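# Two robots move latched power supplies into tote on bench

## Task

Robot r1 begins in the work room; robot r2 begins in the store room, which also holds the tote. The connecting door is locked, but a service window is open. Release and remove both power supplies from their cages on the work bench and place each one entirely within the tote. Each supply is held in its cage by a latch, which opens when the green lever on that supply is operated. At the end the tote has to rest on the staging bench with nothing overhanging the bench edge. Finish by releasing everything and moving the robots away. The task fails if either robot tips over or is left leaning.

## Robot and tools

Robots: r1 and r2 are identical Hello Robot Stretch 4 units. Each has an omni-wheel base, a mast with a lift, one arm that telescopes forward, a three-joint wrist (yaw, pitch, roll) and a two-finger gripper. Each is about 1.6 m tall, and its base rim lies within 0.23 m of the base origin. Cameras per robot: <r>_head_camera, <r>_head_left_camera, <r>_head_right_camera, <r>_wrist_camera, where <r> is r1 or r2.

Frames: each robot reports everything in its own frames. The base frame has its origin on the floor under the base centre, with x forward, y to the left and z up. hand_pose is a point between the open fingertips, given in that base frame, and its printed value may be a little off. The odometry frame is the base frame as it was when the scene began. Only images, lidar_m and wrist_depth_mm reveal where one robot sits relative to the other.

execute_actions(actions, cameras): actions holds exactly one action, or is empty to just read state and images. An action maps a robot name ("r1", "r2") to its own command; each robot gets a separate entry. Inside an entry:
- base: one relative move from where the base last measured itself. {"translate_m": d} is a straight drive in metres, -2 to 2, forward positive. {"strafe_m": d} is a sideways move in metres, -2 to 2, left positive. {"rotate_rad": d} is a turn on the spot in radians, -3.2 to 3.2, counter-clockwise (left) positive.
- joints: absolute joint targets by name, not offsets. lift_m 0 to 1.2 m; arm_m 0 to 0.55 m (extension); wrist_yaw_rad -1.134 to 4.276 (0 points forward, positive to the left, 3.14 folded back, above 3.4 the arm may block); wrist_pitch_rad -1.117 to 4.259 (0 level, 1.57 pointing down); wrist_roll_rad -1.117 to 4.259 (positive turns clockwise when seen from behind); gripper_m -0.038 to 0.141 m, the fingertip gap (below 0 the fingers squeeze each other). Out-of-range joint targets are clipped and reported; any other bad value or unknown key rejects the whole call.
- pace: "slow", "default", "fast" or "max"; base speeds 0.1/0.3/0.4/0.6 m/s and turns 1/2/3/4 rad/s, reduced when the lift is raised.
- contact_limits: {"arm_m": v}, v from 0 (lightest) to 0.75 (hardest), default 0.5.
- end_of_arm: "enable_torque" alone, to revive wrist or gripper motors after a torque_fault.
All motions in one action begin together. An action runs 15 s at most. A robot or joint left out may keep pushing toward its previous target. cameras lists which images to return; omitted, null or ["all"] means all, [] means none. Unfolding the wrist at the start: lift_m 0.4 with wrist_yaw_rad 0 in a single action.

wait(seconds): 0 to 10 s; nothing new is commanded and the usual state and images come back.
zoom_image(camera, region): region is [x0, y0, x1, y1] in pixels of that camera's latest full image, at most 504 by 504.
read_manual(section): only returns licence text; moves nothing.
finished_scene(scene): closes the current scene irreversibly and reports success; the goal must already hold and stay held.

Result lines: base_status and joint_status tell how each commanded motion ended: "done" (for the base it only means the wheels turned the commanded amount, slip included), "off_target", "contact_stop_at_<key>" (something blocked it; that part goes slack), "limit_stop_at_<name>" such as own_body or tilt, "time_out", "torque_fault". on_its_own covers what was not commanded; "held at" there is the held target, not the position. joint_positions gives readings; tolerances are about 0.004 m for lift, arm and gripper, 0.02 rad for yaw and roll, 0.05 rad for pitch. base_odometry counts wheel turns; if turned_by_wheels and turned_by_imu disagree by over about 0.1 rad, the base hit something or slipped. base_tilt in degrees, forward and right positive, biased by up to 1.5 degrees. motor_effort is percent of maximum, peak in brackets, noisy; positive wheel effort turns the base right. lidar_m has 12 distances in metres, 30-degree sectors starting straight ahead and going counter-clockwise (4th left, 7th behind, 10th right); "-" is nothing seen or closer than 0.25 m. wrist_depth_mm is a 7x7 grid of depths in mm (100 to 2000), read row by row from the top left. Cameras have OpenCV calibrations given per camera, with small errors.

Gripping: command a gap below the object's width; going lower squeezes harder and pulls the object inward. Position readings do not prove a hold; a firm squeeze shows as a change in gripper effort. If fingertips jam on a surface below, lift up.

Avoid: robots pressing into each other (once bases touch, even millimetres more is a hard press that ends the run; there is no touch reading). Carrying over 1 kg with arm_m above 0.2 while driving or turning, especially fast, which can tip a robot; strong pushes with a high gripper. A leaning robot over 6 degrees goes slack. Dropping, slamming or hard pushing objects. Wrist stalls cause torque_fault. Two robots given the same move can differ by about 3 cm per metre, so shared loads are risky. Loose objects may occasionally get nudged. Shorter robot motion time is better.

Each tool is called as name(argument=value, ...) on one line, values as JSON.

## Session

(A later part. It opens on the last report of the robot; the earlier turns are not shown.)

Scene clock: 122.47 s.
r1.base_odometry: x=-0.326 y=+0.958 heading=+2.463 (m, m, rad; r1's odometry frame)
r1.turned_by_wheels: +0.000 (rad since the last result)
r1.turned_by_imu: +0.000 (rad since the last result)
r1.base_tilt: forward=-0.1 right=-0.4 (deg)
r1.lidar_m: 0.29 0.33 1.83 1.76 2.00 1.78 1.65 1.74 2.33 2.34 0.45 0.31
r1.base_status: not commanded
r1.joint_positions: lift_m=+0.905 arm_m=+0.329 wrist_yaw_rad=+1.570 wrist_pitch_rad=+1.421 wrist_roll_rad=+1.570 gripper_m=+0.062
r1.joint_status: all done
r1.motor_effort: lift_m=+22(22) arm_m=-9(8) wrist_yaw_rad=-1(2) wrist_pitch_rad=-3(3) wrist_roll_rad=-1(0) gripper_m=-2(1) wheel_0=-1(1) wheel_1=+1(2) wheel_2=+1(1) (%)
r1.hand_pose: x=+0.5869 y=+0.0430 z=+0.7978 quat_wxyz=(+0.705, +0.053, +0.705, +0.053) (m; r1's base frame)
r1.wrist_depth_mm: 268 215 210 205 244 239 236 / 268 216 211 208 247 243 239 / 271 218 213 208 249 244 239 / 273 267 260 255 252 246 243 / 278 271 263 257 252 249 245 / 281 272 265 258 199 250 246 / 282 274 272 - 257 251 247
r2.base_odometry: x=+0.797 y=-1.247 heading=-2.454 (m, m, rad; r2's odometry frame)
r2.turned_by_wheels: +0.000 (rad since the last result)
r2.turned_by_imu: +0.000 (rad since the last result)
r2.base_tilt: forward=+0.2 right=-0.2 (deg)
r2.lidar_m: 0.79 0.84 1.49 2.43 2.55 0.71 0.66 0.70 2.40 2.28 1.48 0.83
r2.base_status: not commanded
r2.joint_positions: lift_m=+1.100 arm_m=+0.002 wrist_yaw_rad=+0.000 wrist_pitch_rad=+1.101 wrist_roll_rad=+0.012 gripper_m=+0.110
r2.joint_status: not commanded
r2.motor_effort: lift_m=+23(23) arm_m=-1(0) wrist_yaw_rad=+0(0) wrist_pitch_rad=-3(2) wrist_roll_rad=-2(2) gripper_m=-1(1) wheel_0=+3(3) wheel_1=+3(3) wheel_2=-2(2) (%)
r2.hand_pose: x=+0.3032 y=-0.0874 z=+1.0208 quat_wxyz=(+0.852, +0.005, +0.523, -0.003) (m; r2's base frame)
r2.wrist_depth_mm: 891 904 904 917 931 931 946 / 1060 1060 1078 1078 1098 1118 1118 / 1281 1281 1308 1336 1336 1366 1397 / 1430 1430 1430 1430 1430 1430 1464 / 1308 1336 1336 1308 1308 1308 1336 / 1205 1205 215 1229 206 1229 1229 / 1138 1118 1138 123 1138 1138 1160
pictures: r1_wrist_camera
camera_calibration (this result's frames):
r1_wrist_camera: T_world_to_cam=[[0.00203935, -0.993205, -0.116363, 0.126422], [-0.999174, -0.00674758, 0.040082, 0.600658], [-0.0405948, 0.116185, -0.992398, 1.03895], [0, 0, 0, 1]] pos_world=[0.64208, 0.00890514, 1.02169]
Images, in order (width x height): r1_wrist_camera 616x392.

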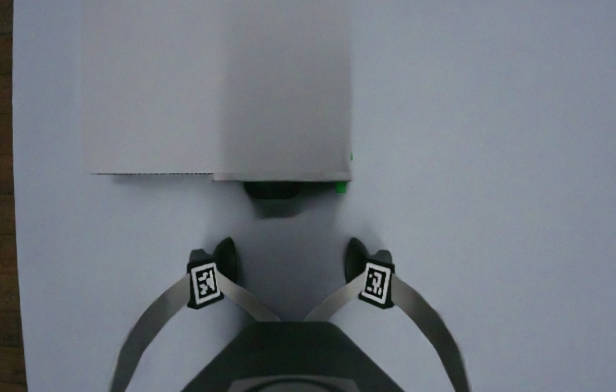

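execute_actions(actions=[{"r1":{"base":{"translate_m":-0.08},"joints":{"lift_m":0.97,"arm_m":0.22}}}], cameras=[])

execute_actions(actions=[{"r1":{"base":{"strafe_m":0.158},"joints":{"wrist_yaw_rad":-0.05,"wrist_pitch_rad":0.4,"wrist_roll_rad":0.0,"gripper_m":0.034}}}], cameras=[])

execute_actions(actions=[{"r1":{"joints":{"lift_m":0.747,"arm_m":0.24}}}], cameras=["r1_wrist_camera"])

Scene clock: 125.30 s.
r1.base_odometry: x=-0.264 y=+0.908 heading=+2.463 (m, m, rad; r1's odometry frame)
r1.turned_by_wheels: +0.000 (rad since the last result)
r1.turned_by_imu: +0.000 (rad since the last result)
r1.base_tilt: forward=-0.1 right=-0.3 (deg)
r1.lidar_m: 0.36 0.40 1.77 1.74 1.99 1.66 1.60 1.66 2.23 2.31 0.55 0.40
r1.base_status: done
r1.joint_positions: lift_m=+0.970 arm_m=+0.222 wrist_yaw_rad=+1.570 wrist_pitch_rad=+1.421 wrist_roll_rad=+1.570 gripper_m=+0.062
r1.joint_status: all done
r1.motor_effort: lift_m=+23(24) arm_m=-9(10) wrist_yaw_rad=+0(1) wrist_pitch_rad=-2(3) wrist_roll_rad=-2(3) gripper_m=-2(2) wheel_0=-1(6) wheel_1=+1(6) wheel_2=+0(8) (%)
r1.hand_pose: x=+0.4799 y=+0.0431 z=+0.8627 quat_wxyz=(+0.705, +0.053, +0.705, +0.053) (m; r1's base frame)
r1.wrist_depth_mm: 1138 325 322 314 309 301 297 / 1098 330 324 317 310 303 298 / 1118 332 327 319 312 307 301 / 1138 336 330 324 315 310 301 / 1160 342 329 327 314 310 306 / 1160 342 329 325 198 312 309 / 1182 1138 1138 - 866 1025 1042
r2.base_odometry: x=+0.797 y=-1.247 heading=-2.454 (m, m, rad; r2's odometry frame)
r2.turned_by_wheels: +0.000 (rad since the last result)
r2.turned_by_imu: +0.001 (rad since the last result)
r2.base_tilt: forward=+0.1 right=-0.2 (deg)
r2.lidar_m: 0.80 0.84 1.49 2.44 2.54 0.70 0.67 0.68 2.36 2.27 1.48 0.83
r2.base_status: not commanded
r2.joint_positions: lift_m=+1.100 arm_m=+0.002 wrist_yaw_rad=+0.000 wrist_pitch_rad=+1.101 wrist_roll_rad=+0.012 gripper_m=+0.110
r2.joint_status: not commanded
r2.motor_effort: lift_m=+22(23) arm_m=+0(0) wrist_yaw_rad=+0(0) wrist_pitch_rad=-2(2) wrist_roll_rad=-1(0) gripper_m=-1(1) wheel_0=+3(3) wheel_1=+3(3) wheel_2=-2(2) (%)
r2.hand_pose: x=+0.3032 y=-0.0874 z=+1.0208 quat_wxyz=(+0.852, +0.005, +0.523, -0.003) (m; r2's base frame)
r2.wrist_depth_mm: 891 904 917 917 931 946 946 / 1042 1060 1078 1098 1078 1118 1118 / 1281 1281 1308 1336 1336 1366 1397 / 1397 1430 1397 1430 1397 1464 1430 / 1308 1308 1308 1308 1308 1308 1308 / 1229 1205 214 1229 204 1229 1229 / 1138 1118 1138 124 1138 1118 1138
pictures: none
No camera images: the call's "cameras" was empty. Leave "cameras" out to get every camera's image.

Scene clock: 127.07 s.
r1.base_odometry: x=-0.363 y=+0.785 heading=+2.463 (m, m, rad; r1's odometry frame)
r1.turned_by_wheels: +0.000 (rad since the last result)
r1.turned_by_imu: +0.000 (rad since the last result)
r1.base_tilt: forward=+0.0 right=-0.4 (deg)
r1.lidar_m: 0.37 2.63 1.68 1.60 1.80 1.66 1.59 1.65 2.24 2.49 0.55 0.40
r1.base_status: done
r1.joint_positions: lift_m=+0.970 arm_m=+0.222 wrist_yaw_rad=-0.050 wrist_pitch_rad=+0.402 wrist_roll_rad=+0.000 gripper_m=+0.034
r1.joint_status: all done
r1.motor_effort: lift_m=+22(23) arm_m=-9(9) wrist_yaw_rad=-1(8) wrist_pitch_rad=-8(9) wrist_roll_rad=+0(5) gripper_m=-4(3) wheel_0=+2(6) wheel_1=-2(8) wheel_2=+1(1) (%)
r1.hand_pose: x=+0.6532 y=-0.1005 z=+1.0350 quat_wxyz=(+0.980, +0.005, +0.200, -0.024) (m; r1's base frame)
r1.wrist_depth_mm: - - - - - - - / - - - - - - - / - - - - - - - / - - - - - - - / 1808 1921 627 627 699 707 723 / 1499 1464 191 477 191 569 574 / 1281 459 436 - 473 473 488
r2.base_odometry: x=+0.797 y=-1.247 heading=-2.454 (m, m, rad; r2's odometry frame)
r2.turned_by_wheels: +0.000 (rad since the last result)
r2.turned_by_imu: +0.000 (rad since the last result)
r2.base_tilt: forward=+0.1 right=-0.3 (deg)
r2.lidar_m: 0.78 0.84 1.49 2.44 2.57 0.71 0.66 0.73 2.37 2.29 1.47 0.83
r2.base_status: not commanded
r2.joint_positions: lift_m=+1.100 arm_m=+0.002 wrist_yaw_rad=+0.000 wrist_pitch_rad=+1.101 wrist_roll_rad=+0.012 gripper_m=+0.110
r2.joint_status: not commanded
r2.motor_effort: lift_m=+23(23) arm_m=+0(0) wrist_yaw_rad=+0(0) wrist_pitch_rad=-2(2) wrist_roll_rad=-2(2) gripper_m=-1(0) wheel_0=+3(3) wheel_1=+3(3) wheel_2=-2(2) (%)
r2.hand_pose: x=+0.3032 y=-0.0874 z=+1.0208 quat_wxyz=(+0.852, +0.005, +0.523, -0.003) (m; r2's base frame)
r2.wrist_depth_mm: 891 891 904 917 917 931 946 / 1060 1042 1060 1078 1098 1118 1138 / 1281 1308 1336 1308 1336 1366 1397 / 1397 1430 1430 1430 1430 1430 1430 / 1308 1308 1281 1308 1308 1308 1308 / 1205 1205 214 1229 205 1229 1229 / 1138 1118 1160 124 1138 1138 1160
pictures: none
No camera images: the call's "cameras" was empty. Leave "cameras" out to get every camera's image.

Scene clock: 129.07 s.
r1.base_odometry: x=-0.363 y=+0.785 heading=+2.463 (m, m, rad; r1's odometry frame)
r1.turned_by_wheels: +0.000 (rad since the last result)
r1.turned_by_imu: +0.000 (rad since the last result)
r1.base_tilt: forward=+0.0 right=-0.3 (deg)
r1.lidar_m: 0.37 2.67 1.65 1.61 1.83 1.64 1.55 1.68 2.27 2.48 0.56 0.42
r1.base_status: not commanded
r1.joint_positions: lift_m=+0.747 arm_m=+0.238 wrist_yaw_rad=-0.050 wrist_pitch_rad=+0.402 wrist_roll_rad=+0.000 gripper_m=+0.034
r1.joint_status: all done
r1.motor_effort: lift_m=+17(19) arm_m=+9(9) wrist_yaw_rad=-2(2) wrist_pitch_rad=-7(8) wrist_roll_rad=-3(1) gripper_m=-4(5) wheel_0=+2(2) wheel_1=-2(2) wheel_2=+1(1) (%)
r1.hand_pose: x=+0.6701 y=-0.1006 z=+0.8125 quat_wxyz=(+0.980, +0.005, +0.200, -0.024) (m; r1's base frame)
r1.wrist_depth_mm: - - - - - - - / - - - - - - - / - - 415 466 585 609 640 / 1921 366 297 304 410 424 433 / 312 303 282 285 317 320 325 / 243 246 193 247 191 260 263 / 207 205 218 - 217 219 221
r2.base_odometry: x=+0.797 y=-1.247 heading=-2.454 (m, m, rad; r2's odometry frame)
r2.turned_by_wheels: +0.000 (rad since the last result)
r2.turned_by_imu: +0.000 (rad since the last result)
r2.base_tilt: forward=+0.2 right=-0.2 (deg)
r2.lidar_m: 0.79 0.85 1.51 2.43 2.53 0.70 0.66 0.73 2.35 2.28 1.47 0.83
r2.base_status: not commanded
r2.joint_positions: lift_m=+1.100 arm_m=+0.002 wrist_yaw_rad=+0.000 wrist_pitch_rad=+1.101 wrist_roll_rad=+0.012 gripper_m=+0.110
r2.joint_status: not commanded
r2.motor_effort: lift_m=+23(23) arm_m=+0(0) wrist_yaw_rad=+0(0) wrist_pitch_rad=-2(2) wrist_roll_rad=-1(4) gripper_m=-1(0) wheel_0=+3(3) wheel_1=+3(3) wheel_2=-2(2) (%)
r2.hand_pose: x=+0.3032 y=-0.0874 z=+1.0208 quat_wxyz=(+0.852, +0.005, +0.523, -0.003) (m; r2's base frame)
r2.wrist_depth_mm: 904 904 904 904 931 946 960 / 1042 1060 1078 1078 1078 1118 1118 / 1281 1281 1308 1336 1336 1397 1397 / 1430 1430 1430 1464 1430 1430 1430 / 1308 1308 1308 1308 1336 1336 1336 / 1205 1205 214 1255 206 1229 1229 / 1138 1118 1138 124 1138 1138 1138
pictures: r1_wrist_camera
camera_calibration (this result's frames):
r1_wrist_camera: T_world_to_cam=[[-0.0797713, -0.996699, 0.0150692, -0.066987], [-0.428241, 0.0206155, -0.903429, 1.06898], [0.900137, -0.078521, -0.428472, -0.0345748], [0, 0, 0, 1]] pos_world=[0.48356, -0.0915184, 0.951945]
Images, in order (width x height): r1_wrist_camera 616x392.

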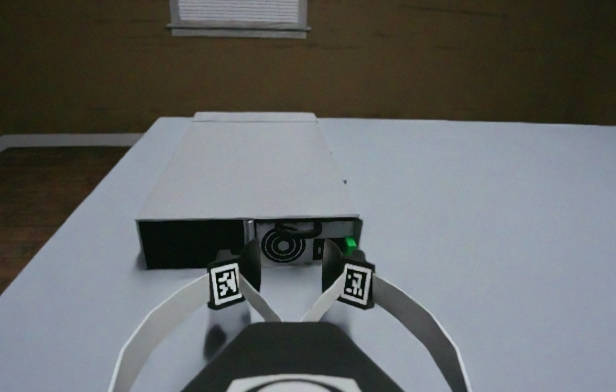

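execute_actions(actions=[{"r1":{"base":{"strafe_m":-0.006},"joints":{"arm_m":0.215,"wrist_pitch_rad":0.22}}}], cameras=[])

execute_actions(actions=[{"r1":{"joints":{"lift_m":0.696},"pace":"slow"}}], cameras=["r1_wrist_camera"])

execute_actions(actions=[{"r1":{"joints":{"arm_m":0.255},"pace":"slow"}}], cameras=["r1_wrist_camera"])

zoom_image(camera="r1_wrist_camera", region=[180, 170, 420, 330])

Scene clock: 130.17 s.
r1.base_odometry: x=-0.359 y=+0.790 heading=+2.463 (m, m, rad; r1's odometry frame)
r1.turned_by_wheels: +0.000 (rad since the last result)
r1.turned_by_imu: +0.000 (rad since the last result)
r1.base_tilt: forward=-0.1 right=-0.3 (deg)
r1.lidar_m: 0.36 2.65 1.67 1.62 1.84 1.70 1.60 1.67 2.24 2.49 0.56 0.39
r1.base_status: done
r1.joint_positions: lift_m=+0.747 arm_m=+0.217 wrist_yaw_rad=-0.050 wrist_pitch_rad=+0.223 wrist_roll_rad=+0.000 gripper_m=+0.034
r1.joint_status: all done
r1.motor_effort: lift_m=+17(17) arm_m=-9(10) wrist_yaw_rad=-1(2) wrist_pitch_rad=-8(14) wrist_roll_rad=-3(2) gripper_m=-4(2) wheel_0=-1(8) wheel_1=+1(5) wheel_2=+1(1) (%)
r1.hand_pose: x=+0.6641 y=-0.1014 z=+0.8618 quat_wxyz=(+0.993, +0.003, +0.111, -0.025) (m; r1's base frame)
r1.wrist_depth_mm: - - - - - - - / - - - - - - - / - - - - - - - / - - 517 627 707 723 741 / - 436 325 351 459 469 477 / 353 312 193 287 191 349 351 / 264 259 279 - 278 276 289
r2.base_odometry: x=+0.797 y=-1.247 heading=-2.454 (m, m, rad; r2's odometry frame)
r2.turned_by_wheels: +0.000 (rad since the last result)
r2.turned_by_imu: +0.000 (rad since the last result)
r2.base_tilt: forward=+0.1 right=-0.2 (deg)
r2.lidar_m: 0.79 0.83 1.47 2.44 2.53 0.69 0.65 0.73 2.38 2.29 1.47 0.84
r2.base_status: not commanded
r2.joint_positions: lift_m=+1.100 arm_m=+0.002 wrist_yaw_rad=+0.000 wrist_pitch_rad=+1.101 wrist_roll_rad=+0.012 gripper_m=+0.110
r2.joint_status: not commanded
r2.motor_effort: lift_m=+23(23) arm_m=+0(0) wrist_yaw_rad=+0(0) wrist_pitch_rad=-2(2) wrist_roll_rad=-1(2) gripper_m=-1(2) wheel_0=+3(3) wheel_1=+3(3) wheel_2=-2(2) (%)
r2.hand_pose: x=+0.3032 y=-0.0874 z=+1.0208 quat_wxyz=(+0.852, +0.005, +0.523, -0.003) (m; r2's base frame)
r2.wrist_depth_mm: 904 891 904 917 931 946 946 / 1042 1060 1060 1078 1098 1098 1160 / 1281 1281 1308 1336 1336 1366 1366 / 1430 1430 1430 1430 1430 1430 1430 / 1336 1308 1336 1308 1336 1336 1336 / 1229 1205 213 1229 205 1229 1229 / 1138 1138 1138 124 1160 1118 1160
pictures: none
No camera images: the call's "cameras" was empty. Leave "cameras" out to get every camera's image.

Scene clock: 131.47 s.
r1.base_odometry: x=-0.359 y=+0.790 heading=+2.463 (m, m, rad; r1's odometry frame)
r1.turned_by_wheels: +0.000 (rad since the last result)
r1.turned_by_imu: +0.000 (rad since the last result)
r1.base_tilt: forward=-0.1 right=-0.3 (deg)
r1.lidar_m: 0.37 2.62 1.65 1.60 1.86 1.66 1.57 1.67 2.24 2.49 0.57 0.40
r1.base_status: not commanded
r1.joint_positions: lift_m=+0.696 arm_m=+0.217 wrist_yaw_rad=-0.050 wrist_pitch_rad=+0.223 wrist_roll_rad=+0.000 gripper_m=+0.034
r1.joint_status: all done
r1.motor_effort: lift_m=+16(17) arm_m=-9(9) wrist_yaw_rad=-1(2) wrist_pitch_rad=-7(8) wrist_roll_rad=-4(3) gripper_m=-4(2) wheel_0=-1(1) wheel_1=+1(1) wheel_2=+1(1) (%)
r1.hand_pose: x=+0.6641 y=-0.1014 z=+0.8108 quat_wxyz=(+0.994, +0.003, +0.111, -0.025) (m; r1's base frame)
r1.wrist_depth_mm: - - - - - - - / - - - - - - - / - - - - - - - / - 484 342 387 521 535 554 / 1042 309 293 289 347 355 351 / 243 246 194 243 191 262 263 / 197 193 208 - 206 206 211
r2.base_odometry: x=+0.797 y=-1.247 heading=-2.454 (m, m, rad; r2's odometry frame)
r2.turned_by_wheels: +0.000 (rad since the last result)
r2.turned_by_imu: +0.000 (rad since the last result)
r2.base_tilt: forward=+0.1 right=-0.2 (deg)
r2.lidar_m: 0.77 0.84 1.45 2.43 2.55 0.70 0.66 0.66 2.37 2.27 1.46 0.83
r2.base_status: not commanded
r2.joint_positions: lift_m=+1.100 arm_m=+0.002 wrist_yaw_rad=+0.000 wrist_pitch_rad=+1.101 wrist_roll_rad=+0.012 gripper_m=+0.110
r2.joint_status: not commanded
r2.motor_effort: lift_m=+23(23) arm_m=+0(1) wrist_yaw_rad=+0(1) wrist_pitch_rad=-3(2) wrist_roll_rad=-1(4) gripper_m=-1(1) wheel_0=+3(3) wheel_1=+3(3) wheel_2=-2(2) (%)
r2.hand_pose: x=+0.3032 y=-0.0874 z=+1.0208 quat_wxyz=(+0.852, +0.005, +0.523, -0.003) (m; r2's base frame)
r2.wrist_depth_mm: 891 891 904 917 917 931 946 / 1042 1060 1060 1098 1098 1118 1118 / 1281 1308 1308 1336 1336 1366 1366 / 1430 1430 1397 1430 1397 1464 1430 / 1308 1336 1366 1336 1308 1336 1336 / 1229 1205 214 1229 205 1229 1255 / 1160 1118 1160 124 1160 1138 1138
pictures: r1_wrist_camera
camera_calibration (this result's frames):
r1_wrist_camera: T_world_to_cam=[[-0.0820973, -0.996579, 0.00949859, -0.062191], [-0.260022, 0.0122178, -0.965525, 1.00269], [0.962106, -0.0817369, -0.260136, -0.207946], [0, 0, 0, 1]] pos_world=[0.455681, -0.0912258, 0.914615]
Images, in order (width x height): r1_wrist_camera 616x392.

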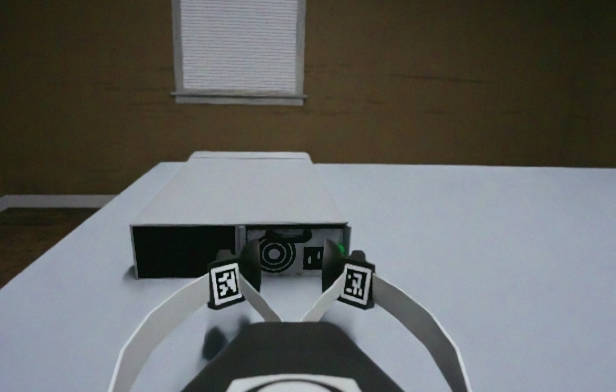

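Scene clock: 133.00 s.
r1.base_odometry: x=-0.359 y=+0.790 heading=+2.463 (m, m, rad; r1's odometry frame)
r1.turned_by_wheels: +0.000 (rad since the last result)
r1.turned_by_imu: +0.000 (rad since the last result)
r1.base_tilt: forward=+0.0 right=-0.3 (deg)
r1.lidar_m: 0.36 2.61 1.68 1.62 1.81 1.68 1.56 1.67 2.30 2.48 0.56 0.39
r1.base_status: not commanded
r1.joint_positions: lift_m=+0.696 arm_m=+0.253 wrist_yaw_rad=-0.050 wrist_pitch_rad=+0.223 wrist_roll_rad=+0.000 gripper_m=+0.034
r1.joint_status: all done
r1.motor_effort: lift_m=+16(17) arm_m=+9(11) wrist_yaw_rad=+0(2) wrist_pitch_rad=-7(8) wrist_roll_rad=-1(0) gripper_m=-5(4) wheel_0=-1(1) wheel_1=+1(1) wheel_2=+1(1) (%)
r1.hand_pose: x=+0.7010 y=-0.1014 z=+0.8108 quat_wxyz=(+0.994, +0.003, +0.111, -0.025) (m; r1's base frame)
r1.wrist_depth_mm: - - - - - - - / - - - - - - - / - - - - - - - / - 488 342 387 521 544 554 / 359 287 247 250 345 351 355 / 243 244 193 242 191 259 262 / 197 194 208 - 206 206 210
r2.base_odometry: x=+0.797 y=-1.247 heading=-2.454 (m, m, rad; r2's odometry frame)
r2.turned_by_wheels: +0.000 (rad since the last result)
r2.turned_by_imu: +0.000 (rad since the last result)
r2.base_tilt: forward=+0.1 right=-0.2 (deg)
r2.lidar_m: 0.80 0.84 1.48 2.45 2.56 0.69 0.64 0.71 2.38 2.27 1.48 0.86
r2.base_status: not commanded
r2.joint_positions: lift_m=+1.100 arm_m=+0.002 wrist_yaw_rad=+0.000 wrist_pitch_rad=+1.101 wrist_roll_rad=+0.012 gripper_m=+0.110
r2.joint_status: not commanded
r2.motor_effort: lift_m=+23(23) arm_m=+0(0) wrist_yaw_rad=+0(0) wrist_pitch_rad=-3(3) wrist_roll_rad=-1(5) gripper_m=+0(1) wheel_0=+3(3) wheel_1=+3(3) wheel_2=-1(2) (%)
r2.hand_pose: x=+0.3032 y=-0.0874 z=+1.0208 quat_wxyz=(+0.852, +0.005, +0.523, -0.003) (m; r2's base frame)
r2.wrist_depth_mm: 904 904 917 917 917 931 946 / 1078 1060 1060 1098 1098 1118 1118 / 1281 1281 1308 1308 1366 1366 1366 / 1397 1430 1430 1430 1430 1397 1430 / 1308 1308 1336 1308 1308 1308 1308 / 1205 1205 214 1229 206 1229 1229 / 1138 1138 1138 124 1138 1138 1138
pictures: r1_wrist_camera
camera_calibration (this result's frames):
r1_wrist_camera: T_world_to_cam=[[-0.0820938, -0.996579, 0.00949791, -0.0591667], [-0.260007, 0.0122162, -0.96553, 1.01226], [0.962111, -0.0817335, -0.26012, -0.243415], [0, 0, 0, 1]] pos_world=[0.49253, -0.0912255, 0.914616]
Images, in order (width x height): r1_wrist_camera 616x392.

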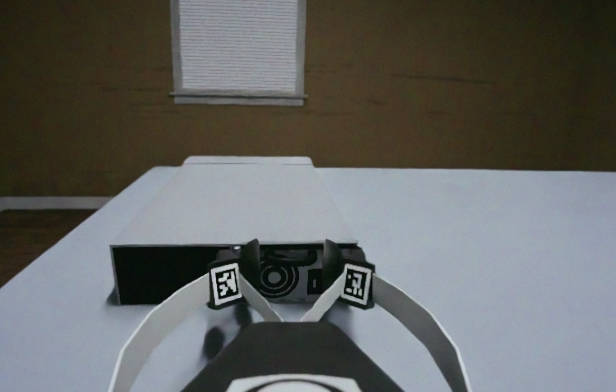

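Region (180, 170, 420, 330) of r1_wrist_camera's 616x392 image, scaled by 2.100.

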